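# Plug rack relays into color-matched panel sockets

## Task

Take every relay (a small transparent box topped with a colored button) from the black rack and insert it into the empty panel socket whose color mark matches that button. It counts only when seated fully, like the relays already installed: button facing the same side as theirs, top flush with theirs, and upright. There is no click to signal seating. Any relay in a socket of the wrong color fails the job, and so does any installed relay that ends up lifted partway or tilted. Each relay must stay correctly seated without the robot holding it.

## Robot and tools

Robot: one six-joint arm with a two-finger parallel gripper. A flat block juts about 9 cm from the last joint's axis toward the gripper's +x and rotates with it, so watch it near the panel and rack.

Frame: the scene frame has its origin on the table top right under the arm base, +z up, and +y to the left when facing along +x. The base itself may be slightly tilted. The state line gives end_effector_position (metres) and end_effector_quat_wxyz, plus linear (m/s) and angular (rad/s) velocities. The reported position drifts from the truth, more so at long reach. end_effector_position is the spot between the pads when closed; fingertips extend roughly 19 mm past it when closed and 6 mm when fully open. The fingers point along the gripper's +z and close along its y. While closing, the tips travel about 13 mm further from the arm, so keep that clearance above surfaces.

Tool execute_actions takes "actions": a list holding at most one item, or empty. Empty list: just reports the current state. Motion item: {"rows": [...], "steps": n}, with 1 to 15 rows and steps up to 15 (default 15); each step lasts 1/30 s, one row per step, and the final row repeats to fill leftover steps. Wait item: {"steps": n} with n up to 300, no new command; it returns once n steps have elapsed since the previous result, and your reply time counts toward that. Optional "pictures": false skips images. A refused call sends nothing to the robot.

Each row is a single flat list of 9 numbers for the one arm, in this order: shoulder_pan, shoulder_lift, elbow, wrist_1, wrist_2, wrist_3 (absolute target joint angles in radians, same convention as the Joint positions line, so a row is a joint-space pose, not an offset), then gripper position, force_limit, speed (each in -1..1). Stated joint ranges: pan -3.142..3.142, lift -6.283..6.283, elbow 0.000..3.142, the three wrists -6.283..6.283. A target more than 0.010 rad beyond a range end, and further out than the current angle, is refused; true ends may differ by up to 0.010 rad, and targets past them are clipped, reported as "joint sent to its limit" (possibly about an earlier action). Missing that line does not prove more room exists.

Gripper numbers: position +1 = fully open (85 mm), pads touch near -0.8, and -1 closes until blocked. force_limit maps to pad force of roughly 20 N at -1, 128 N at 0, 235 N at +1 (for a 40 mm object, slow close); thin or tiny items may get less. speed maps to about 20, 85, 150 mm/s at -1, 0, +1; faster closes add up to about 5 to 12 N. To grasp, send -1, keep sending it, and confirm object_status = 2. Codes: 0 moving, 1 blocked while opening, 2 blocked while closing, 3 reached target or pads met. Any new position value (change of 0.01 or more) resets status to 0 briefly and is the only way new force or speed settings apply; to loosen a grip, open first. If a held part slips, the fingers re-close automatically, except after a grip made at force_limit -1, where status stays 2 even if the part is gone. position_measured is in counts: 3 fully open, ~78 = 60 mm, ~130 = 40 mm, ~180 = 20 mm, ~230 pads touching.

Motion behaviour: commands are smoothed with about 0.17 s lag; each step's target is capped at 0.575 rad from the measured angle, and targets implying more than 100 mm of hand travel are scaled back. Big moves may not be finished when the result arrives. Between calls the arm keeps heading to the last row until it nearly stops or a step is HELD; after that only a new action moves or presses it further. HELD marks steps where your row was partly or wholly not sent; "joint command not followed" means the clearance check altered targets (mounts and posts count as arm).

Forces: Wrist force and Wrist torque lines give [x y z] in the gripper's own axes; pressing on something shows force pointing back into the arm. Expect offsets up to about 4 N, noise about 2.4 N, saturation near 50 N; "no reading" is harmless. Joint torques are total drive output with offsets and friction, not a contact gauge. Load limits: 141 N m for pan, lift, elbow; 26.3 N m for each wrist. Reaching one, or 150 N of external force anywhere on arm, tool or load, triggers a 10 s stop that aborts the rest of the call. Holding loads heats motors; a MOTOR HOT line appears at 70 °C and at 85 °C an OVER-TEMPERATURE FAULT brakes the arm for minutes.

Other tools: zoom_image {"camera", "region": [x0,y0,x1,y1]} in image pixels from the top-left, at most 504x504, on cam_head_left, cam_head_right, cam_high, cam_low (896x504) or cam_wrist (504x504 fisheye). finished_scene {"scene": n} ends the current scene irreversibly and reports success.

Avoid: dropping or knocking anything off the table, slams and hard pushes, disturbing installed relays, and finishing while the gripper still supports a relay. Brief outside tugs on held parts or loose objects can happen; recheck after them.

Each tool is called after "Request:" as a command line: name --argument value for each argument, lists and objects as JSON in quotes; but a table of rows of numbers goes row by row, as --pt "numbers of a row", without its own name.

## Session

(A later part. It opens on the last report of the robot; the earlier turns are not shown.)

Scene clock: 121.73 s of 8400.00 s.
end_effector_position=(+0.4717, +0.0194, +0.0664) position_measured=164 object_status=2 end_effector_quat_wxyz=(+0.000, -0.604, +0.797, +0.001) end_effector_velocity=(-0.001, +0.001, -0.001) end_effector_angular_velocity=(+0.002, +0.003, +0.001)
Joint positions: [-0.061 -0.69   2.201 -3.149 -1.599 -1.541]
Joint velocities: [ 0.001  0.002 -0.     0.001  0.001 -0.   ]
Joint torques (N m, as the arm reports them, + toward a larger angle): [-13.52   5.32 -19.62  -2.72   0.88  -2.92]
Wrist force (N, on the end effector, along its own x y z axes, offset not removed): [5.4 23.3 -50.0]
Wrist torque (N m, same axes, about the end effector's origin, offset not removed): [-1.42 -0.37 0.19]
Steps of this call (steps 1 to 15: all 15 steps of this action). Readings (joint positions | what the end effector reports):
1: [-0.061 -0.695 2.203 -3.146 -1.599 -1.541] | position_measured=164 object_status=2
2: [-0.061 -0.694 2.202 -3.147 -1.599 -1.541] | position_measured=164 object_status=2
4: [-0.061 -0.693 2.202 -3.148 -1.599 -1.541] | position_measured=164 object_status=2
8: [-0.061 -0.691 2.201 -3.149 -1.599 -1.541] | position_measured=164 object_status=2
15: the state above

Request:
execute_actions --actions '[{"rows":[[-0.0606,-0.693,2.2019,-3.1475,-1.599,-1.541,-0.05,-0.5,-0.5]]}]' --pictures false

Request:
execute_actions --actions '[{"rows":[[-0.06,-0.7467,2.2205,-3.1124,-1.599,-1.541,-0.05,-0.5,-0.5]]}]' --pictures false

Request:
execute_actions --actions '[{"rows":[[-0.059,-0.88,2.258,-3.0166,-1.599,-1.541,-0.05,-0.5,-0.5]]}]' --pictures false

Request:
execute_actions --actions '[{"rows":[[-0.35,-0.9,2.265,-3.007,-1.58,-0.2,-0.05,-0.5,-0.5]]}]' --pictures false

Request:
execute_actions --actions '[{"rows":[[-0.659,-0.889,2.27,-3.024,-1.5557,1.345,-0.05,-0.5,-0.5]]}]' --pictures false

Request:
execute_actions --actions '[{"steps":30}]' --pictures false

Request:
execute_actions --actions '[{"rows":[[-0.659,-0.77,2.2405,-3.1135,-1.5557,1.345,-0.05,-0.5,-0.5]]}]'

Request:
zoom_image --camera "cam_low" --region '[400,215,500,285]'

Scene clock: 129.60 s of 8400.00 s.
end_effector_position=(+0.4716, +0.0194, +0.0672) position_measured=135 object_status=0 end_effector_quat_wxyz=(+0.000, -0.604, +0.797, +0.001) end_effector_velocity=(+0.000, -0.000, +0.000) end_effector_angular_velocity=(-0.001, -0.001, -0.000)
Joint positions: [-0.061 -0.693  2.202 -3.148 -1.599 -1.541]
Joint velocities: [-0.    -0.001  0.    -0.001 -0.    -0.   ]
Joint torques (N m, as the arm reports them, + toward a larger angle): [ -4.56 -50.87   4.9   -0.34  -0.9   -2.9 ]
Wrist force (N, on the end effector, along its own x y z axes, offset not removed): [-0.4 -4.4 0.5]
Wrist torque (N m, same axes, about the end effector's origin, offset not removed): [-0.94 -0.15 0.10]
Steps of this call (steps 1 to 15: the robot went on to your last target; steps 16 to 90: nothing new was sent; then 4.37 s passed at rest; steps 91 to 105: all 15 steps of this action). Readings (joint positions | what the end effector reports):
91: [-0.061 -0.690 2.201 -3.149 -1.599 -1.541] | position_measured=164 object_status=0
92: [-0.061 -0.690 2.201 -3.149 -1.599 -1.541] | position_measured=164 object_status=0
94: [-0.061 -0.691 2.201 -3.148 -1.599 -1.541] | position_measured=158 object_status=0
98: [-0.061 -0.692 2.202 -3.148 -1.599 -1.541] | position_measured=141 object_status=0
105: the state above

Scene clock: 130.10 s of 8400.00 s.
end_effector_position=(+0.4714, +0.0192, +0.0852) position_measured=135 object_status=3 end_effector_quat_wxyz=(+0.000, -0.604, +0.797, +0.001) end_effector_velocity=(-0.001, +0.001, +0.003) end_effector_angular_velocity=(+0.002, +0.002, +0.001)
Joint positions: [-0.06  -0.746  2.22  -3.113 -1.599 -1.541]
Joint velocities: [ 0.001 -0.009  0.003  0.008  0.001 -0.   ]
Joint torques (N m, as the arm reports them, + toward a larger angle): [ 15.45 -50.72   3.88  -0.4   -0.82  -2.78]
Wrist force (N, on the end effector, along its own x y z axes, offset not removed): [0.2 -3.0 1.0]
Wrist torque (N m, same axes, about the end effector's origin, offset not removed): [-0.67 -0.03 0.09]
Steps of this call (steps 1 to 15: all 15 steps of this action). Readings (joint positions | what the end effector reports):
1: [-0.061 -0.693 2.202 -3.147 -1.599 -1.541] | position_measured=135 object_status=0
2: [-0.061 -0.699 2.205 -3.143 -1.599 -1.541] | position_measured=135 object_status=0
4: [-0.061 -0.718 2.211 -3.131 -1.599 -1.541] | position_measured=135 object_status=3
8: [-0.060 -0.738 2.218 -3.118 -1.599 -1.541] | position_measured=135 object_status=3
15: the state above

Scene clock: 130.60 s of 8400.00 s.
end_effector_position=(+0.4701, +0.0186, +0.1290) position_measured=135 object_status=3 end_effector_quat_wxyz=(+0.000, -0.604, +0.797, +0.001) end_effector_velocity=(+0.000, +0.000, +0.010) end_effector_angular_velocity=(+0.000, -0.003, +0.001)
Joint positions: [-0.059 -0.877  2.257 -3.019 -1.599 -1.541]
Joint velocities: [ 0.001 -0.028  0.007  0.019  0.001  0.   ]
Joint torques (N m, as the arm reports them, + toward a larger angle): [ 14.69 -45.55   0.82  -0.37  -0.96  -2.88]
Wrist force (N, on the end effector, along its own x y z axes, offset not removed): [-1.2 -4.1 -1.0]
Wrist torque (N m, same axes, about the end effector's origin, offset not removed): [-0.91 0.11 0.04]
Steps of this call (steps 1 to 15: all 15 steps of this action). Readings (joint positions | what the end effector reports):
1: [-0.060 -0.746 2.220 -3.113 -1.599 -1.541] | position_measured=135 object_status=3
2: [-0.060 -0.753 2.225 -3.106 -1.599 -1.541] | position_measured=135 object_status=3
4: [-0.060 -0.798 2.239 -3.072 -1.599 -1.541] | position_measured=135 object_status=3
8: [-0.059 -0.855 2.252 -3.034 -1.599 -1.541] | position_measured=135 object_status=3
15: the state above

Scene clock: 131.10 s of 8400.00 s.
end_effector_position=(+0.4566, -0.1102, +0.1315) position_measured=135 object_status=3 end_effector_quat_wxyz=(-0.001, -0.029, +1.000, +0.001) end_effector_velocity=(-0.010, -0.043, +0.001) end_effector_angular_velocity=(-0.009, +0.004, -2.703)
Joint positions: [-0.339 -0.899  2.265 -3.007 -1.581 -0.581]
Joint velocities: [-0.094 -0.006  0.002  0.002  0.004  2.609]
Joint torques (N m, as the arm reports them, + toward a larger angle): [-11.66 -46.85   0.9   -0.15   2.22  15.09]
Wrist force (N, on the end effector, along its own x y z axes, offset not removed): [-1.3 -4.3 -1.7]
Wrist torque (N m, same axes, about the end effector's origin, offset not removed): [-0.91 0.16 0.01]
Steps of this call (steps 1 to 15: all 15 steps of this action). Readings (joint positions | what the end effector reports):
1: [-0.059 -0.878 2.257 -3.018 -1.599 -1.541] | position_measured=135 object_status=3
2: [-0.066 -0.880 2.258 -3.017 -1.597 -1.533] | position_measured=135 object_status=3
4: [-0.126 -0.886 2.260 -3.014 -1.592 -1.467] | position_measured=135 object_status=3
8: [-0.266 -0.895 2.263 -3.009 -1.584 -1.196] | position_measured=135 object_status=3
15: the state above

Scene clock: 131.60 s of 8400.00 s.
end_effector_position=(+0.4022, -0.2395, +0.1252) position_measured=135 object_status=3 end_effector_quat_wxyz=(-0.000, +0.668, +0.744, +0.001) end_effector_velocity=(-0.027, -0.044, -0.002) end_effector_angular_velocity=(-0.002, +0.006, -2.768)
Joint positions: [-0.646 -0.889  2.27  -3.023 -1.556  0.634]
Joint velocities: [-0.111  0.003  0.001 -0.004  0.006  2.658]
Joint torques (N m, as the arm reports them, + toward a larger angle): [ -8.95 -27.33   3.03  -5.75   1.79  16.1 ]
Wrist force (N, on the end effector, along its own x y z axes, offset not removed): [0.5 -3.7 -0.5]
Wrist torque (N m, same axes, about the end effector's origin, offset not removed): [-0.87 -0.21 0.14]
Steps of this call (steps 1 to 15: all 15 steps of this action). Readings (joint positions | what the end effector reports):
1: [-0.342 -0.899 2.265 -3.007 -1.580 -0.496] | position_measured=135 object_status=3
2: [-0.352 -0.899 2.265 -3.009 -1.578 -0.422] | position_measured=135 object_status=3
4: [-0.414 -0.896 2.267 -3.013 -1.572 -0.290] | position_measured=135 object_status=3
8: [-0.560 -0.892 2.269 -3.020 -1.562 0.011] | position_measured=135 object_status=3
15: the state above

Scene clock: 132.60 s of 8400.00 s.
end_effector_position=(+0.3991, -0.2445, +0.1250) position_measured=135 object_status=3 end_effector_quat_wxyz=(-0.001, +0.888, +0.460, +0.000) end_effector_velocity=(+0.000, +0.000, +0.000) end_effector_angular_velocity=(-0.001, -0.000, -0.000)
Joint positions: [-0.659 -0.889  2.27  -3.024 -1.556  1.345]
Joint velocities: [ 0.001 -0.     0.    -0.001 -0.     0.002]
Joint torques (N m, as the arm reports them, + toward a larger angle): [-13.45 -27.46   1.48  -5.77   1.72   2.8 ]
Wrist force (N, on the end effector, along its own x y z axes, offset not removed): [0.4 -3.4 1.7]
Wrist torque (N m, same axes, about the end effector's origin, offset not removed): [-0.85 -0.11 0.00]
Steps of this call (steps 1 to 30: the robot went on to your last target). Readings (joint positions | what the end effector reports):
1: [-0.650 -0.889 2.270 -3.024 -1.556 0.724] | position_measured=135 object_status=3
2: [-0.652 -0.889 2.270 -3.024 -1.556 0.814] | position_measured=135 object_status=3
4: [-0.655 -0.889 2.270 -3.024 -1.556 0.992] | position_measured=135 object_status=3
8: [-0.658 -0.889 2.270 -3.024 -1.556 1.232] | position_measured=135 object_status=3
30: the state above

Scene clock: 133.10 s of 8400.00 s.
end_effector_position=(+0.3986, -0.2447, +0.0867) position_measured=135 object_status=3 end_effector_quat_wxyz=(-0.000, +0.888, +0.460, +0.000) end_effector_velocity=(-0.001, -0.000, -0.008) end_effector_angular_velocity=(-0.001, +0.000, -0.000)
Joint positions: [-0.659 -0.773  2.241 -3.111 -1.556  1.345]
Joint velocities: [-0.     0.024 -0.005 -0.019 -0.001 -0.   ]
Joint torques (N m, as the arm reports them, + toward a larger angle): [-11.36 -28.41 -11.09  -5.99   1.36   2.77]
Wrist force (N, on the end effector, along its own x y z axes, offset not removed): [0.0 -3.8 0.1]
Wrist torque (N m, same axes, about the end effector's origin, offset not removed): [-0.95 -0.19 0.05]
Steps of this call (steps 1 to 15: all 15 steps of this action). Readings (joint positions | what the end effector reports):
1: [-0.659 -0.889 2.270 -3.024 -1.556 1.345] | position_measured=135 object_status=3
2: [-0.659 -0.882 2.266 -3.031 -1.556 1.345] | position_measured=135 object_status=3
4: [-0.659 -0.841 2.256 -3.063 -1.556 1.345] | position_measured=135 object_status=3
8: [-0.659 -0.792 2.245 -3.098 -1.556 1.345] | position_measured=135 object_status=3
15: the state above
camera_calibration (this result's frames):
cam_wrist: T_world_to_cam=[[0.794705, -0.605672, -0.0400584, -0.454085], [-0.58123, -0.778337, 0.237409, 0.0509445], [-0.174971, -0.165387, -0.970583, 0.262556], [0, 0, 0, 1]] pos_world=[0.436414, -0.191951, 0.224547]

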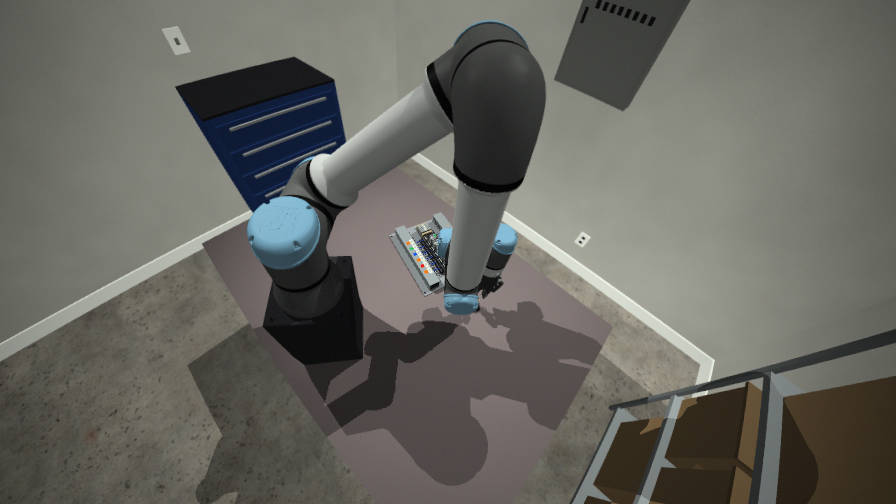

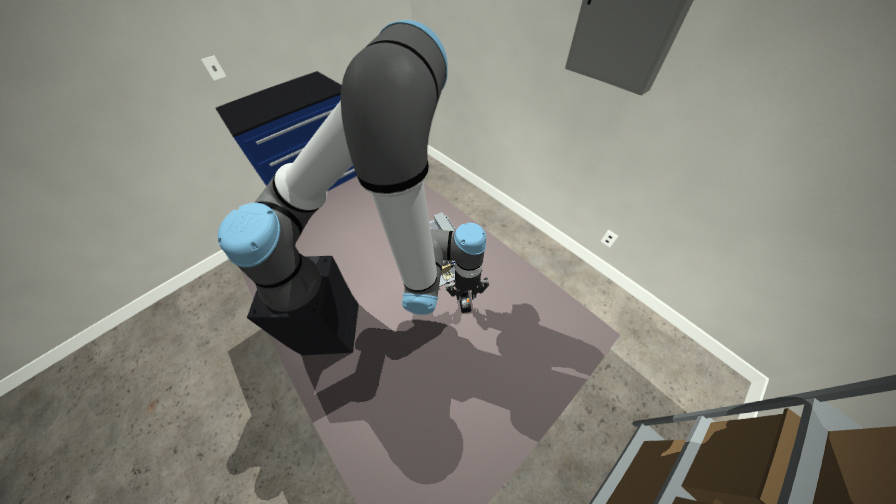

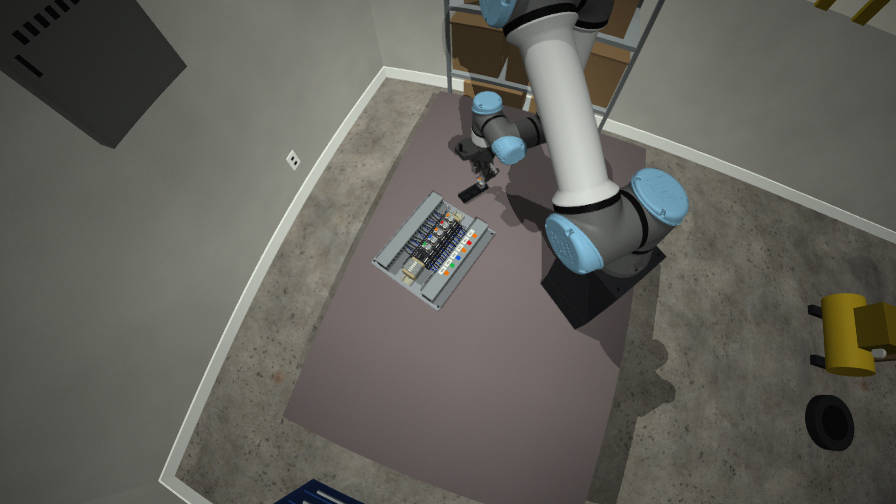

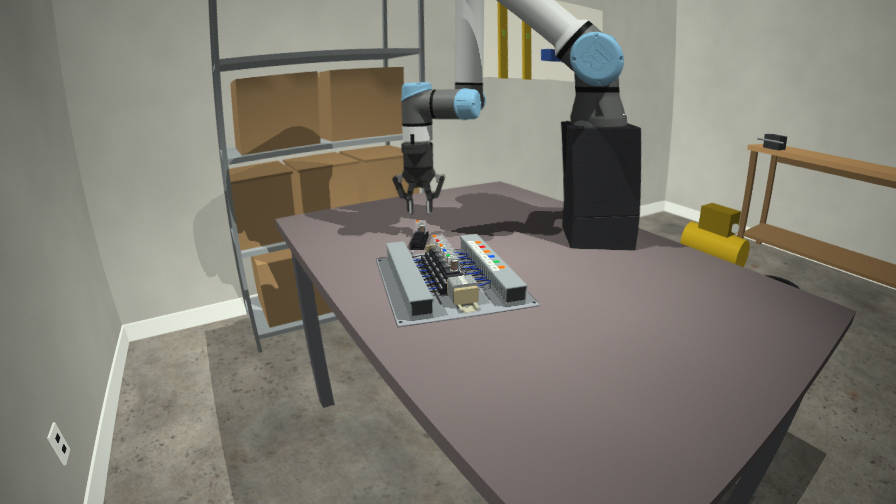

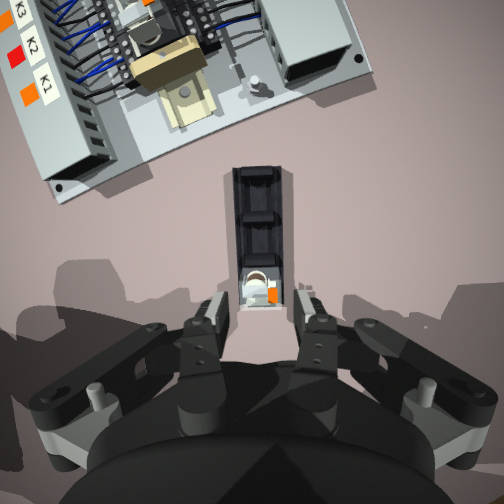

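Region (400, 215, 500, 285) of cam_low's 896x504 image, scaled by 5.040, with more detail than that image has; it fills the top 353 rows of this view, and the rest is white.

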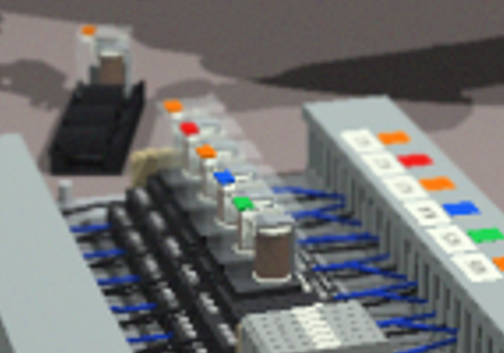

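Request:
execute_actions --actions '[{"rows":[[-0.659,-0.70,2.218,-3.161,-1.5557,1.345,-0.05,-0.5,-0.5]]}]' --pictures false

Request:
execute_actions --actions '[{"rows":[[-0.659,-0.650,2.199,-3.192,-1.5557,1.345,-0.05,-0.5,-0.5]]}]' --pictures false

Request:
execute_actions --actions '[{"rows":[[-0.659,-0.650,2.199,-3.192,-1.5557,1.345,-1,-0.5,-0.5]]}]' --pictures false

Request:
execute_actions --actions '[{"steps":8}]' --pictures false

Request:
execute_actions --actions '[{"rows":[[-0.659,-0.70,2.218,-3.161,-1.5557,1.345,-1,-0.5,-0.5]]}]' --pictures false

Request:
execute_actions --actions '[{"rows":[[-0.659,-0.889,2.27,-3.024,-1.5557,1.345,-1,-0.5,-0.5]]}]' --pictures false

Request:
execute_actions --actions '[{"rows":[[-0.3,-0.9,2.25,-2.99,-1.58,1.53,-1,-0.5,-0.5]]}]' --pictures false

Request:
execute_actions --actions '[{"rows":[[0.068,-0.865,2.196,-2.9656,-1.607,1.7276,-1,-0.5,-0.5]]}]' --pictures false

Request:
execute_actions --actions '[{"steps":15}]' --pictures false

Request:
execute_actions --actions '[{"rows":[[0.0666,-0.7344,2.1598,-3.06,-1.607,1.7276,-1,-0.5,-0.5]]}]' --pictures false

Request:
execute_actions --actions '[{"steps":8}]'

Request:
zoom_image --camera "cam_wrist" --region '[200,230,330,360]'

Scene clock: 142.50 s of 8400.00 s.
end_effector_position=(+0.3981, -0.2446, +0.0627) position_measured=135 object_status=3 end_effector_quat_wxyz=(-0.001, +0.888, +0.460, +0.000) end_effector_velocity=(-0.000, -0.000, -0.004) end_effector_angular_velocity=(-0.001, -0.001, -0.001)
Joint positions: [-0.659 -0.702  2.218 -3.16  -1.556  1.345]
Joint velocities: [-0.001  0.013 -0.004 -0.011 -0.    -0.   ]
Joint torques (N m, as the arm reports them, + toward a larger angle): [ -0.41 -30.12 -10.02  -5.64  -1.58   2.72]
Wrist force (N, on the end effector, along its own x y z axes, offset not removed): [0.6 -3.9 0.7]
Wrist torque (N m, same axes, about the end effector's origin, offset not removed): [-0.85 -0.08 0.12]
Steps of this call (steps 1 to 15: the robot went on to your last target; steps 16 to 90: nothing new was sent; then 5.90 s passed at rest; steps 91 to 105: all 15 steps of this action). Readings (joint positions | what the end effector reports):
91: [-0.659 -0.770 2.240 -3.114 -1.556 1.345] | position_measured=135 object_status=3
92: [-0.659 -0.764 2.237 -3.119 -1.556 1.345] | position_measured=135 object_status=3
94: [-0.659 -0.738 2.229 -3.136 -1.556 1.345] | position_measured=135 object_status=3
98: [-0.659 -0.712 2.222 -3.153 -1.556 1.345] | position_measured=135 object_status=3
105: the state above

Scene clock: 143.00 s of 8400.00 s.
end_effector_position=(+0.3978, -0.2447, +0.0455) position_measured=135 object_status=3 end_effector_quat_wxyz=(-0.001, +0.888, +0.460, +0.000) end_effector_velocity=(-0.001, -0.000, -0.003) end_effector_angular_velocity=(+0.001, +0.002, -0.001)
Joint positions: [-0.659 -0.651  2.199 -3.191 -1.556  1.345]
Joint velocities: [-0.001  0.009 -0.003 -0.004 -0.001  0.   ]
Joint torques (N m, as the arm reports them, + toward a larger angle): [  1.2  -30.69  -8.56  -5.44  -1.4    2.81]
Wrist force (N, on the end effector, along its own x y z axes, offset not removed): [-1.5 -2.7 0.0]
Wrist torque (N m, same axes, about the end effector's origin, offset not removed): [-0.71 0.11 0.12]
Steps of this call (steps 1 to 15: all 15 steps of this action). Readings (joint positions | what the end effector reports):
1: [-0.659 -0.701 2.218 -3.161 -1.556 1.345] | position_measured=135 object_status=3
2: [-0.659 -0.695 2.215 -3.165 -1.556 1.345] | position_measured=135 object_status=3
4: [-0.659 -0.677 2.209 -3.176 -1.556 1.345] | position_measured=135 object_status=3
8: [-0.659 -0.658 2.202 -3.187 -1.556 1.345] | position_measured=135 object_status=3
15: the state above

Scene clock: 143.50 s of 8400.00 s.
end_effector_position=(+0.3978, -0.2446, +0.0452) position_measured=164 object_status=2 end_effector_quat_wxyz=(-0.001, +0.888, +0.460, +0.000) end_effector_velocity=(-0.000, +0.000, -0.000) end_effector_angular_velocity=(+0.002, -0.000, -0.001)
Joint positions: [-0.659 -0.65   2.199 -3.192 -1.556  1.345]
Joint velocities: [-0.001  0.     0.     0.001  0.001  0.   ]
Joint torques (N m, as the arm reports them, + toward a larger angle): [  3.49 -26.52 -10.21  -5.36  -1.06   2.81]
Wrist force (N, on the end effector, along its own x y z axes, offset not removed): [-1.1 -4.2 -12.7]
Wrist torque (N m, same axes, about the end effector's origin, offset not removed): [-0.52 0.10 0.02]
Steps of this call (steps 1 to 15: all 15 steps of this action). Readings (joint positions | what the end effector reports):
1: [-0.659 -0.651 2.199 -3.192 -1.556 1.345] | position_measured=135 object_status=0
2: [-0.659 -0.651 2.199 -3.192 -1.556 1.345] | position_measured=136 object_status=0
4: [-0.659 -0.650 2.199 -3.192 -1.556 1.345] | position_measured=142 object_status=0
8: [-0.659 -0.650 2.199 -3.192 -1.556 1.345] | position_measured=159 object_status=0
15: the state above

Scene clock: 143.77 s of 8400.00 s.
end_effector_position=(+0.3977, -0.2446, +0.0451) position_measured=164 object_status=2 end_effector_quat_wxyz=(-0.001, +0.888, +0.460, +0.000) end_effector_velocity=(-0.000, +0.000, -0.000) end_effector_angular_velocity=(+0.001, +0.001, +0.000)
Joint positions: [-0.659 -0.65   2.199 -3.192 -1.556  1.345]
Joint velocities: [ 0.     0.     0.     0.001 -0.     0.   ]
Joint torques (N m, as the arm reports them, + toward a larger angle): [  3.54 -26.35  -9.55  -5.09  -0.97   2.73]
Wrist force (N, on the end effector, along its own x y z axes, offset not removed): [-1.8 -6.3 -12.6]
Wrist torque (N m, same axes, about the end effector's origin, offset not removed): [-0.94 0.29 0.08]
Steps of this call (steps 1 to 8: the robot went on to your last target). Readings (joint positions | what the end effector reports):
1: [-0.659 -0.650 2.199 -3.192 -1.556 1.345] | position_measured=164 object_status=2
2: [-0.659 -0.650 2.199 -3.192 -1.556 1.345] | position_measured=164 object_status=2
4: [-0.659 -0.650 2.199 -3.192 -1.556 1.345] | position_measured=164 object_status=2
8: the state above

Scene clock: 144.27 s of 8400.00 s.
end_effector_position=(+0.3980, -0.2445, +0.0618) position_measured=164 object_status=2 end_effector_quat_wxyz=(-0.001, +0.888, +0.460, +0.000) end_effector_velocity=(+0.000, -0.001, +0.003) end_effector_angular_velocity=(-0.000, -0.002, -0.002)
Joint positions: [-0.659 -0.699  2.218 -3.162 -1.556  1.345]
Joint velocities: [-0.002 -0.009  0.003  0.005  0.001  0.   ]
Joint torques (N m, as the arm reports them, + toward a larger angle): [  5.39 -49.77   5.48  -0.56  -0.72   2.76]
Wrist force (N, on the end effector, along its own x y z axes, offset not removed): [-0.5 -2.5 0.0]
Wrist torque (N m, same axes, about the end effector's origin, offset not removed): [-0.62 -0.01 0.21]
Steps of this call (steps 1 to 15: all 15 steps of this action). Readings (joint positions | what the end effector reports):
1: [-0.659 -0.650 2.199 -3.192 -1.556 1.345] | position_measured=164 object_status=2
2: [-0.659 -0.655 2.202 -3.188 -1.556 1.345] | position_measured=164 object_status=2
4: [-0.659 -0.673 2.208 -3.177 -1.556 1.345] | position_measured=164 object_status=2
8: [-0.659 -0.692 2.215 -3.166 -1.556 1.345] | position_measured=164 object_status=2
15: the state above

Scene clock: 144.77 s of 8400.00 s.
end_effector_position=(+0.3990, -0.2444, +0.1233) position_measured=164 object_status=2 end_effector_quat_wxyz=(-0.001, +0.888, +0.460, +0.000) end_effector_velocity=(+0.000, -0.000, +0.013) end_effector_angular_velocity=(-0.002, -0.001, +0.000)
Joint positions: [-0.659 -0.884  2.269 -3.027 -1.556  1.345]
Joint velocities: [ 0.    -0.041  0.009  0.03  -0.001 -0.   ]
Joint torques (N m, as the arm reports them, + toward a larger angle): [  6.35 -47.65   3.19  -0.59  -0.49   2.77]
Wrist force (N, on the end effector, along its own x y z axes, offset not removed): [-1.5 -4.1 2.1]
Wrist torque (N m, same axes, about the end effector's origin, offset not removed): [-0.90 0.21 0.15]
Steps of this call (steps 1 to 15: all 15 steps of this action). Readings (joint positions | what the end effector reports):
1: [-0.659 -0.700 2.218 -3.161 -1.556 1.345] | position_measured=164 object_status=2
2: [-0.659 -0.707 2.223 -3.154 -1.556 1.345] | position_measured=164 object_status=2
4: [-0.659 -0.763 2.242 -3.108 -1.556 1.345] | position_measured=164 object_status=2
8: [-0.659 -0.850 2.261 -3.050 -1.556 1.345] | position_measured=164 object_status=2
15: the state above

Scene clock: 145.27 s of 8400.00 s.
end_effector_position=(+0.4635, -0.1023, +0.1324) position_measured=164 object_status=2 end_effector_quat_wxyz=(-0.003, +0.848, +0.531, +0.000) end_effector_velocity=(+0.020, +0.071, +0.005) end_effector_angular_velocity=(+0.001, -0.003, +0.085)
Joint positions: [-0.318 -0.899  2.251 -2.991 -1.579  1.522]
Joint velocities: [ 0.159 -0.006 -0.008  0.013 -0.009  0.073]
Joint torques (N m, as the arm reports them, + toward a larger angle): [ 11.34 -48.94 -15.95  -0.83  -1.61   3.19]
Wrist force (N, on the end effector, along its own x y z axes, offset not removed): [2.9 -4.3 0.4]
Wrist torque (N m, same axes, about the end effector's origin, offset not removed): [-0.91 -0.54 0.20]
Steps of this call (steps 1 to 15: all 15 steps of this action). Readings (joint positions | what the end effector reports):
1: [-0.659 -0.885 2.269 -3.026 -1.556 1.345] | position_measured=164 object_status=2
2: [-0.651 -0.887 2.268 -3.023 -1.558 1.352] | position_measured=164 object_status=2
4: [-0.591 -0.890 2.263 -3.015 -1.563 1.392] | position_measured=164 object_status=2
8: [-0.438 -0.896 2.256 -3.001 -1.572 1.466] | position_measured=164 object_status=2
15: the state above

Scene clock: 145.77 s of 8400.00 s.
end_effector_position=(+0.4870, +0.0646, +0.1310) position_measured=164 object_status=2 end_effector_quat_wxyz=(-0.001, +0.800, +0.600, +0.000) end_effector_velocity=(-0.004, +0.089, +0.001) end_effector_angular_velocity=(+0.000, -0.004, +0.096)
Joint positions: [ 0.047 -0.867  2.199 -2.967 -1.606  1.717]
Joint velocities: [ 0.186  0.015 -0.022  0.011 -0.011  0.09 ]
Joint torques (N m, as the arm reports them, + toward a larger angle): [ 11.08 -30.08 -14.94  -0.32  -1.67   2.9 ]
Wrist force (N, on the end effector, along its own x y z axes, offset not removed): [1.8 -3.4 -0.9]
Wrist torque (N m, same axes, about the end effector's origin, offset not removed): [-0.78 -0.33 0.12]
Steps of this call (steps 1 to 15: all 15 steps of this action). Readings (joint positions | what the end effector reports):
1: [-0.313 -0.899 2.250 -2.991 -1.579 1.524] | position_measured=164 object_status=2
2: [-0.302 -0.897 2.246 -2.989 -1.582 1.532] | position_measured=164 object_status=2
4: [-0.240 -0.890 2.235 -2.984 -1.587 1.573] | position_measured=164 object_status=2
8: [-0.089 -0.877 2.215 -2.974 -1.597 1.651] | position_measured=164 object_status=2
15: the state above

Scene clock: 146.27 s of 8400.00 s.
end_effector_position=(+0.4864, +0.0745, +0.1311) position_measured=164 object_status=2 end_effector_quat_wxyz=(-0.001, +0.797, +0.604, +0.001) end_effector_velocity=(+0.000, +0.000, +0.000) end_effector_angular_velocity=(-0.001, -0.002, +0.001)
Joint positions: [ 0.068 -0.865  2.196 -2.966 -1.607  1.727]
Joint velocities: [ 0.002 -0.    -0.    -0.001 -0.001  0.001]
Joint torques (N m, as the arm reports them, + toward a larger angle): [ 16.88 -29.65 -15.05  -0.58  -1.47   2.55]
Wrist force (N, on the end effector, along its own x y z axes, offset not removed): [0.5 -2.7 -0.5]
Wrist torque (N m, same axes, about the end effector's origin, offset not removed): [-0.66 -0.24 0.10]
Steps of this call (steps 1 to 15: the robot went on to your last target). Readings (joint positions | what the end effector reports):
1: [0.052 -0.866 2.198 -2.966 -1.606 1.720] | position_measured=164 object_status=2
2: [0.056 -0.866 2.197 -2.966 -1.606 1.722] | position_measured=164 object_status=2
4: [0.061 -0.866 2.197 -2.966 -1.607 1.724] | position_measured=164 object_status=2
8: [0.066 -0.865 2.196 -2.966 -1.607 1.727] | position_measured=164 object_status=2
15: the state above

Scene clock: 146.77 s of 8400.00 s.
end_effector_position=(+0.4874, +0.0756, +0.0864) position_measured=164 object_status=2 end_effector_quat_wxyz=(-0.001, +0.797, +0.604, +0.001) end_effector_velocity=(-0.001, +0.000, -0.010) end_effector_angular_velocity=(-0.000, +0.002, -0.001)
Joint positions: [ 0.067 -0.738  2.161 -3.058 -1.607  1.728]
Joint velocities: [-0.001  0.027 -0.006 -0.019 -0.001  0.   ]
Joint torques (N m, as the arm reports them, + toward a larger angle): [-10.91 -30.23 -11.77  -5.47  -1.6    2.78]
Wrist force (N, on the end effector, along its own x y z axes, offset not removed): [-1.3 -5.1 3.1]
Wrist torque (N m, same axes, about the end effector's origin, offset not removed): [-1.11 0.12 0.11]
Steps of this call (steps 1 to 15: all 15 steps of this action). Readings (joint positions | what the end effector reports):
1: [0.068 -0.865 2.196 -2.966 -1.607 1.728] | position_measured=164 object_status=2
2: [0.068 -0.858 2.191 -2.972 -1.607 1.728] | position_measured=164 object_status=2
4: [0.068 -0.814 2.178 -3.006 -1.607 1.728] | position_measured=164 object_status=2
8: [0.067 -0.759 2.166 -3.043 -1.607 1.728] | position_measured=164 object_status=2
15: the state above

Scene clock: 147.03 s of 8400.00 s.
end_effector_position=(+0.4872, +0.0756, +0.0854) position_measured=164 object_status=2 end_effector_quat_wxyz=(-0.001, +0.797, +0.604, +0.001) end_effector_velocity=(-0.000, +0.000, -0.001) end_effector_angular_velocity=(+0.001, +0.001, -0.000)
Joint positions: [ 0.067 -0.735  2.16  -3.06  -1.607  1.728]
Joint velocities: [-0.001  0.003 -0.    -0.002  0.001 -0.   ]
Joint torques (N m, as the arm reports them, + toward a larger angle): [-10.77 -31.23 -12.17  -5.9   -1.62   2.8 ]
Wrist force (N, on the end effector, along its own x y z axes, offset not removed): [0.1 -5.0 1.3]
Wrist torque (N m, same axes, about the end effector's origin, offset not removed): [-1.13 -0.02 0.08]
Steps of this call (steps 1 to 8: the robot went on to your last target). Readings (joint positions | what the end effector reports):
1: [0.067 -0.737 2.160 -3.058 -1.607 1.728] | position_measured=164 object_status=2
2: [0.067 -0.736 2.160 -3.059 -1.607 1.728] | position_measured=164 object_status=2
4: [0.067 -0.735 2.160 -3.059 -1.607 1.728] | position_measured=164 object_status=2
8: the state above
camera_calibration (this result's frames):
cam_wrist: T_world_to_cam=[[0.951599, -0.304716, -0.0400909, -0.429753], [-0.287213, -0.928109, 0.236903, 0.220242], [-0.109397, -0.213922, -0.970706, 0.301465], [0, 0, 0, 1]] pos_world=[0.505188, 0.137946, 0.223229]

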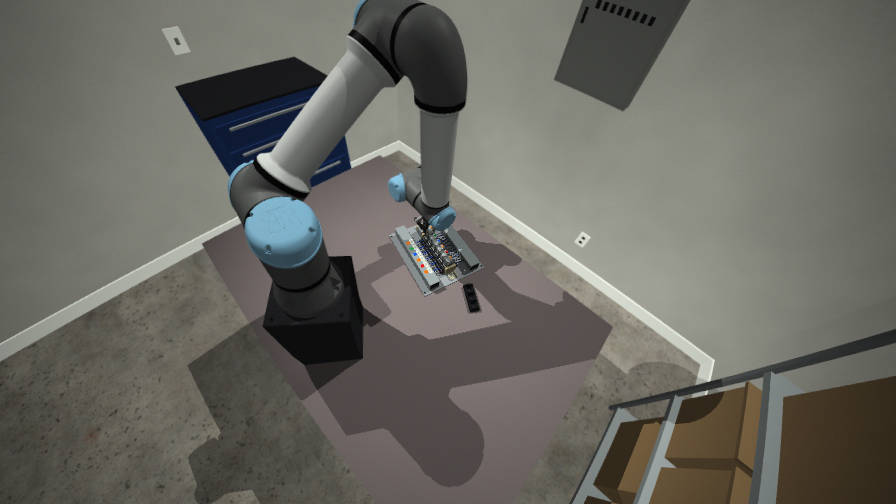

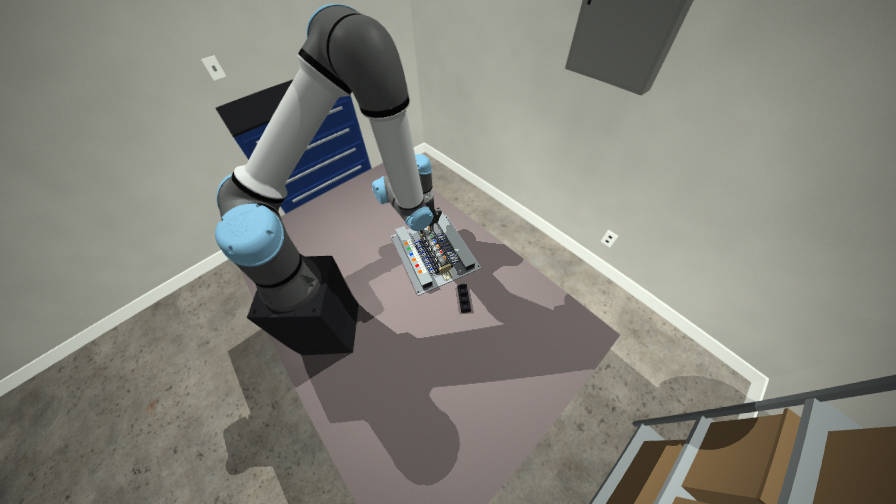

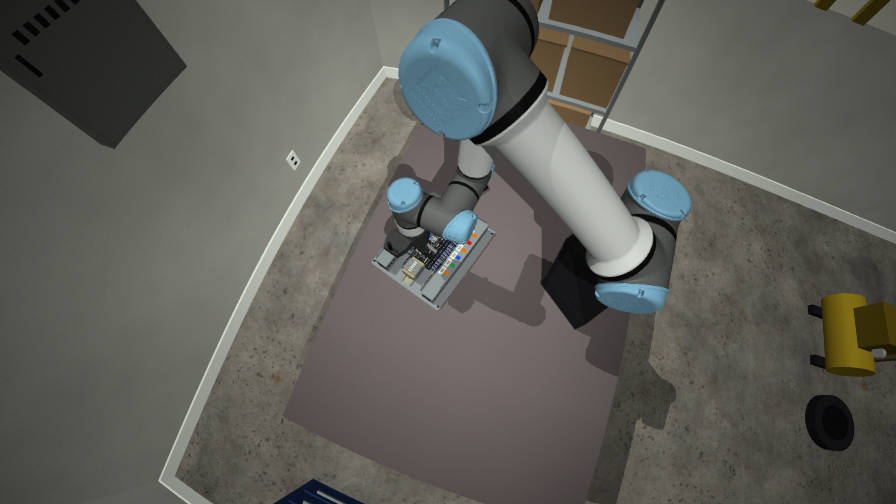

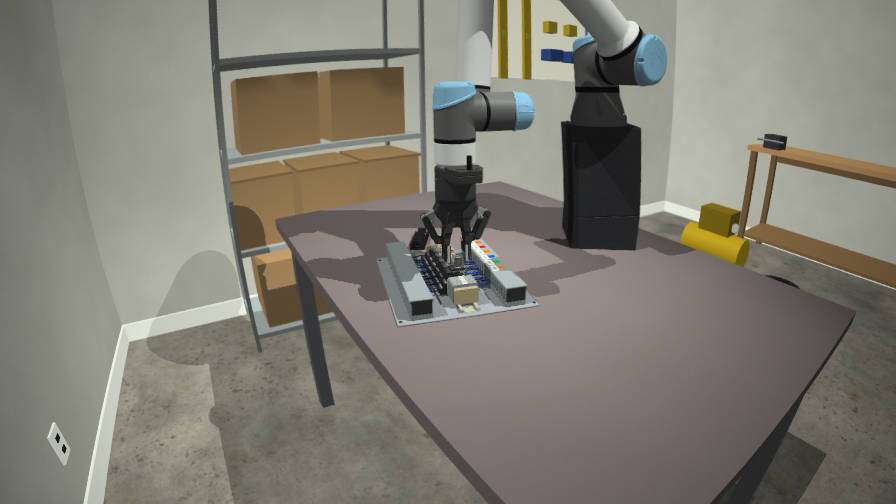

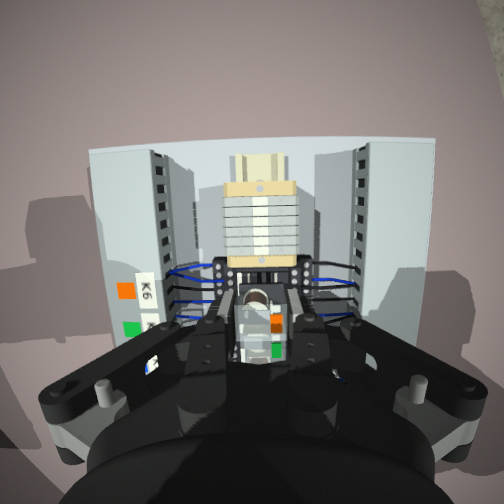

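Region (200, 230, 330, 360) of cam_wrist's 504x504 image, scaled by 3.877, with more detail than that image has.

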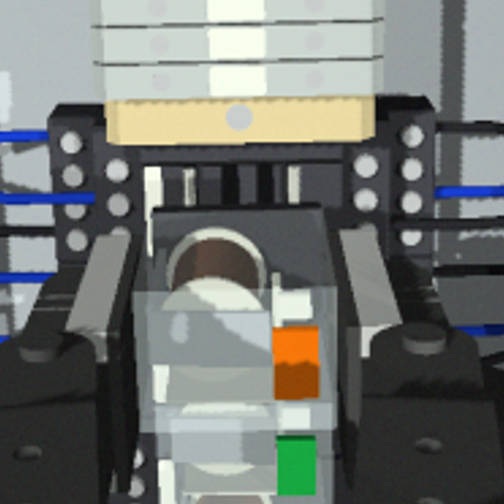

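Request:
execute_actions --actions '[{"rows":[[0.0716,-0.733,2.157,-3.0586,-1.607,1.7326,-1,-0.5,-0.5]]}]'

Request:
zoom_image --camera "cam_wrist" --region '[200,230,330,360]'

Scene clock: 152.50 s of 8400.00 s.
end_effector_position=(+0.4878, +0.0780, +0.0849) position_measured=164 object_status=2 end_effector_quat_wxyz=(-0.001, +0.797, +0.604, +0.001) end_effector_velocity=(+0.001, +0.000, +0.001) end_effector_angular_velocity=(+0.001, -0.002, -0.000)
Joint positions: [ 0.071 -0.733  2.157 -3.059 -1.607  1.733]
Joint velocities: [ 0.    -0.001 -0.    -0.     0.001  0.001]
Joint torques (N m, as the arm reports them, + toward a larger angle): [ 16.09 -31.91 -13.31  -0.4   -1.13   2.84]
Wrist force (N, on the end effector, along its own x y z axes, offset not removed): [-1.4 -3.4 -0.3]
Wrist torque (N m, same axes, about the end effector's origin, offset not removed): [-0.79 0.03 0.10]
Steps of this call (steps 1 to 15: the robot went on to your last target; steps 16 to 90: nothing new was sent; then 1.97 s passed at rest; steps 91 to 105: all 15 steps of this action). Readings (joint positions | what the end effector reports):
91: [0.067 -0.734 2.160 -3.060 -1.607 1.728] | position_measured=164 object_status=2
92: [0.067 -0.734 2.159 -3.060 -1.607 1.728] | position_measured=164 object_status=2
94: [0.069 -0.734 2.158 -3.060 -1.607 1.730] | position_measured=164 object_status=2
98: [0.071 -0.733 2.157 -3.059 -1.607 1.732] | position_measured=164 object_status=2
105: the state above
camera_calibration (this result's frames):
cam_wrist: T_world_to_cam=[[0.951589, -0.304756, -0.040023, -0.429572], [-0.287302, -0.928161, 0.236591, 0.222746], [-0.10925, -0.213639, -0.970785, 0.301548], [0, 0, 0, 1]] pos_world=[0.505716, 0.140251, 0.222846]

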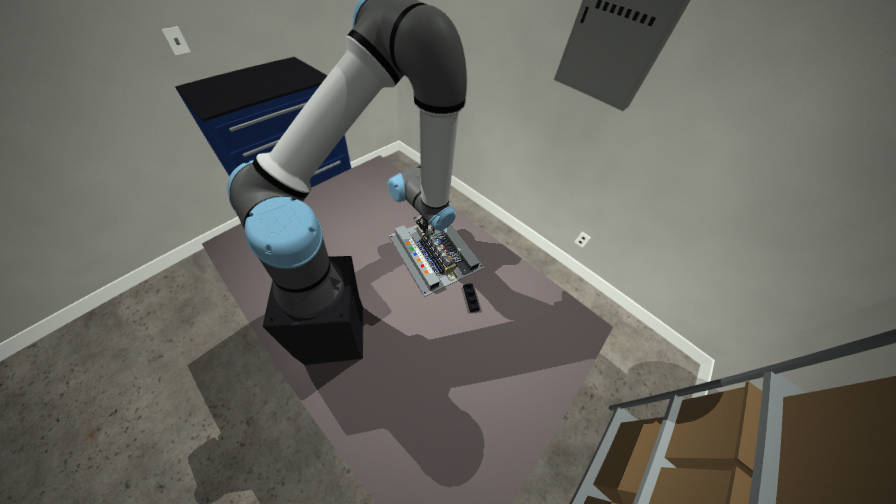

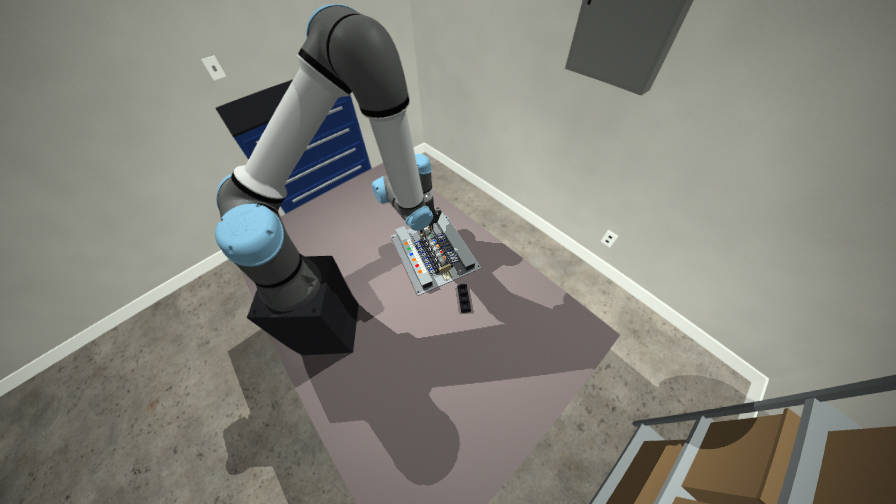

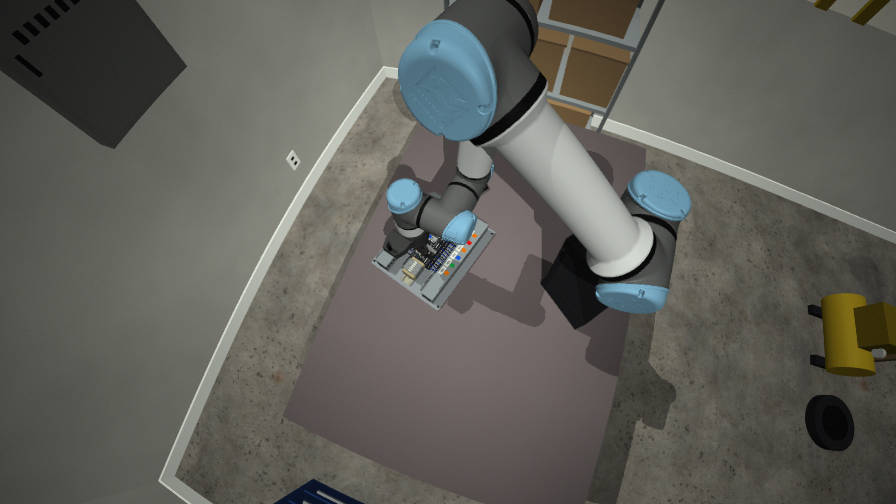

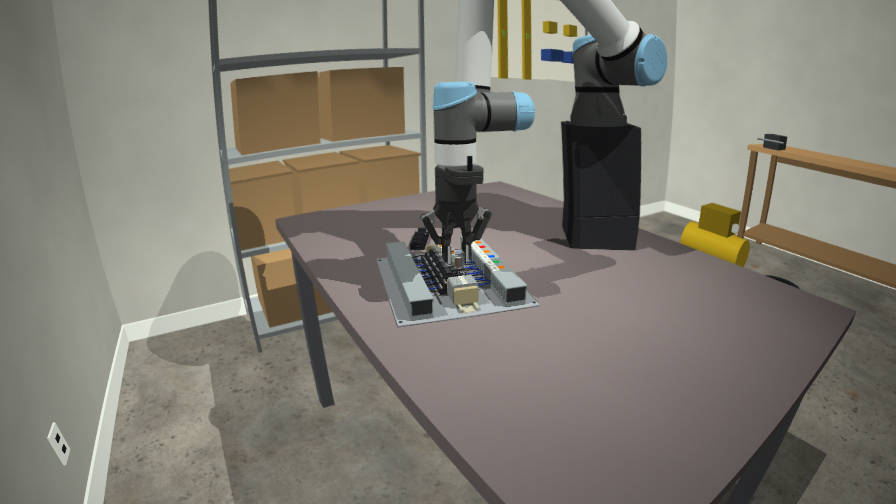

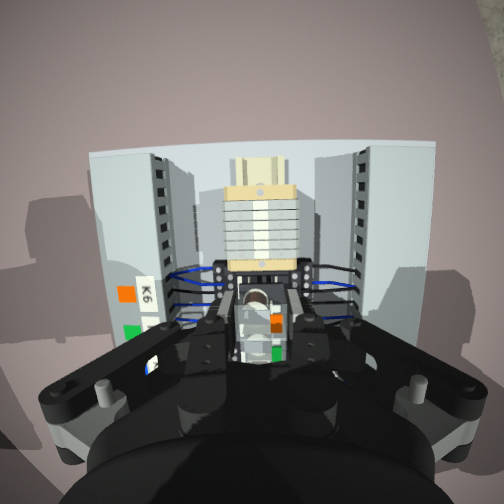

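Region (200, 230, 330, 360) of cam_wrist's 504x504 image, scaled by 3.877, with more detail than that image has.

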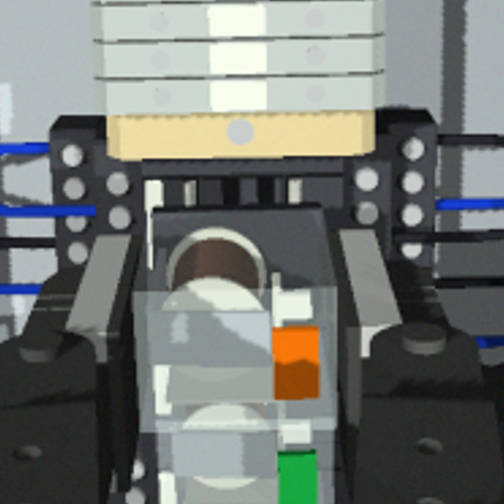

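Good; descend.

Request:
execute_actions --actions '[{"rows":[[0.071,-0.707,2.1472,-3.0748,-1.607,1.7326,-1,-0.5,-0.5]]}]' --pictures false

Request:
execute_actions --actions '[{"rows":[[0.0707,-0.694,2.1424,-3.083,-1.607,1.7326,-1,-0.5,-0.5]]}]' --pictures false

Request:
execute_actions --actions '[{"rows":[[0.0706,-0.688,2.1402,-3.0868,-1.607,1.7326,-1,-0.5,-0.5]]}]' --pictures false

Scene clock: 156.00 s of 8400.00 s.
end_effector_position=(+0.4883, +0.0781, +0.0759) position_measured=164 object_status=2 end_effector_quat_wxyz=(-0.001, +0.797, +0.603, +0.001) end_effector_velocity=(+0.001, -0.001, -0.001) end_effector_angular_velocity=(+0.000, -0.002, -0.001)
Joint positions: [ 0.071 -0.708  2.147 -3.074 -1.607  1.733]
Joint velocities: [-0.001  0.003 -0.002 -0.003  0.001 -0.   ]
Joint torques (N m, as the arm reports them, + toward a larger angle): [-10.78 -31.   -11.11  -5.75   1.66   2.7 ]
Wrist force (N, on the end effector, along its own x y z axes, offset not removed): [-0.4 -2.5 2.5]
Wrist torque (N m, same axes, about the end effector's origin, offset not removed): [-0.68 -0.11 0.18]
Steps of this call (steps 1 to 15: the robot went on to your last target; steps 16 to 90: nothing new was sent; steps 91 to 105: all 15 steps of this action). Readings (joint positions | what the end effector reports):
91: [0.072 -0.733 2.157 -3.059 -1.607 1.733] | position_measured=164 object_status=2
92: [0.072 -0.729 2.155 -3.061 -1.607 1.733] | position_measured=164 object_status=2
94: [0.072 -0.720 2.152 -3.066 -1.607 1.733] | position_measured=164 object_status=2
98: [0.071 -0.711 2.149 -3.072 -1.607 1.733] | position_measured=164 object_status=2
105: the state above

Scene clock: 156.50 s of 8400.00 s.
end_effector_position=(+0.4884, +0.0781, +0.0712) position_measured=164 object_status=2 end_effector_quat_wxyz=(-0.001, +0.797, +0.603, +0.001) end_effector_velocity=(+0.000, +0.000, -0.001) end_effector_angular_velocity=(-0.001, -0.001, +0.001)
Joint positions: [ 0.071 -0.694  2.142 -3.083 -1.607  1.733]
Joint velocities: [ 0.001  0.002 -0.001 -0.002 -0.001  0.   ]
Joint torques (N m, as the arm reports them, + toward a larger angle): [-10.86 -26.04 -10.06  -4.75   1.56   2.75]
Wrist force (N, on the end effector, along its own x y z axes, offset not removed): [0.3 -2.9 -9.3]
Wrist torque (N m, same axes, about the end effector's origin, offset not removed): [-0.71 -0.16 0.14]
Steps of this call (steps 1 to 15: all 15 steps of this action). Readings (joint positions | what the end effector reports):
1: [0.071 -0.707 2.147 -3.075 -1.607 1.733] | position_measured=164 object_status=2
2: [0.071 -0.705 2.147 -3.076 -1.607 1.733] | position_measured=164 object_status=2
4: [0.071 -0.701 2.145 -3.079 -1.607 1.733] | position_measured=164 object_status=2
8: [0.071 -0.696 2.143 -3.082 -1.607 1.733] | position_measured=164 object_status=2
15: the state above

Scene clock: 157.00 s of 8400.00 s.
end_effector_position=(+0.4884, +0.0781, +0.0690) position_measured=164 object_status=2 end_effector_quat_wxyz=(-0.001, +0.798, +0.603, +0.001) end_effector_velocity=(+0.000, +0.000, -0.000) end_effector_angular_velocity=(+0.001, -0.000, +0.000)
Joint positions: [ 0.071 -0.688  2.14  -3.087 -1.607  1.733]
Joint velocities: [ 0.     0.001 -0.    -0.     0.001 -0.   ]
Joint torques (N m, as the arm reports them, + toward a larger angle): [-12.64 -19.7  -12.05  -3.91   1.38   2.61]
Wrist force (N, on the end effector, along its own x y z axes, offset not removed): [0.0 -9.1 -31.1]
Wrist torque (N m, same axes, about the end effector's origin, offset not removed): [-0.78 -0.26 0.19]
Steps of this call (steps 1 to 15: all 15 steps of this action). Readings (joint positions | what the end effector reports):
1: [0.071 -0.694 2.142 -3.083 -1.607 1.733] | position_measured=164 object_status=2
2: [0.071 -0.693 2.142 -3.084 -1.607 1.733] | position_measured=164 object_status=2
4: [0.071 -0.691 2.141 -3.085 -1.607 1.733] | position_measured=164 object_status=2
8: [0.071 -0.689 2.141 -3.086 -1.607 1.733] | position_measured=164 object_status=2
15: the state above

Request:
execute_actions --actions '[{"rows":[[0.0704,-0.683,2.139,-3.0906,-1.607,1.7326,-1,-0.5,-0.5]]}]' --pictures false

Request:
execute_actions --actions '[{"rows":[[0.0704,-0.677,2.1369,-3.0945,-1.607,1.7326,-1,-0.5,-0.5]]}]' --pictures false

Scene clock: 163.47 s of 8400.00 s.
end_effector_position=(+0.4882, +0.0781, +0.0671) position_measured=164 object_status=2 end_effector_quat_wxyz=(-0.001, +0.798, +0.603, +0.001) end_effector_velocity=(-0.000, -0.001, -0.001) end_effector_angular_velocity=(-0.001, +0.001, -0.001)
Joint positions: [ 0.07  -0.683  2.139 -3.091 -1.607  1.733]
Joint velocities: [-0.001  0.002 -0.    -0.001 -0.001 -0.   ]
Joint torques (N m, as the arm reports them, + toward a larger angle): [-11.93 -17.12  -7.43  -2.11   0.59   1.5 ]
Wrist force (N, on the end effector, along its own x y z axes, offset not removed): [1.5 -2.1 -29.2]
Wrist torque (N m, same axes, about the end effector's origin, offset not removed): [-0.80 -0.22 0.13]
Steps of this call (steps 1 to 15: the robot went on to your last target; steps 16 to 90: nothing new was sent; then 2.97 s passed at rest; steps 91 to 105: all 15 steps of this action). Readings (joint positions | what the end effector reports):
91: [0.071 -0.688 2.140 -3.087 -1.607 1.733] | position_measured=164 object_status=2
92: [0.071 -0.687 2.140 -3.087 -1.607 1.733] | position_measured=164 object_status=2
94: [0.070 -0.685 2.140 -3.089 -1.607 1.733] | position_measured=164 object_status=2
98: [0.070 -0.684 2.139 -3.090 -1.607 1.733] | position_measured=164 object_status=2
105: the state above

Scene clock: 163.97 s of 8400.00 s.
end_effector_position=(+0.4882, +0.0782, +0.0651) position_measured=164 object_status=2 end_effector_quat_wxyz=(-0.001, +0.798, +0.603, +0.001) end_effector_velocity=(+0.000, +0.000, -0.001) end_effector_angular_velocity=(+0.000, +0.000, -0.000)
Joint positions: [ 0.07  -0.677  2.137 -3.094 -1.607  1.733]
Joint velocities: [-0.     0.002 -0.001 -0.001  0.     0.   ]
Joint torques (N m, as the arm reports them, + toward a larger angle): [ -9.62  11.5  -12.63  -0.18   0.4    1.41]
Wrist force (N, on the end effector, along its own x y z axes, offset not removed): [-5.8 -23.7 -50.0]
Wrist torque (N m, same axes, about the end effector's origin, offset not removed): [-0.41 -0.03 0.19]
Steps of this call (steps 1 to 15: all 15 steps of this action). Readings (joint positions | what the end effector reports):
1: [0.070 -0.683 2.139 -3.091 -1.607 1.733] | position_measured=164 object_status=2
2: [0.070 -0.682 2.139 -3.091 -1.607 1.733] | position_measured=164 object_status=2
4: [0.070 -0.680 2.138 -3.093 -1.607 1.733] | position_measured=164 object_status=2
8: [0.070 -0.678 2.137 -3.094 -1.607 1.733] | position_measured=164 object_status=2
15: the state above


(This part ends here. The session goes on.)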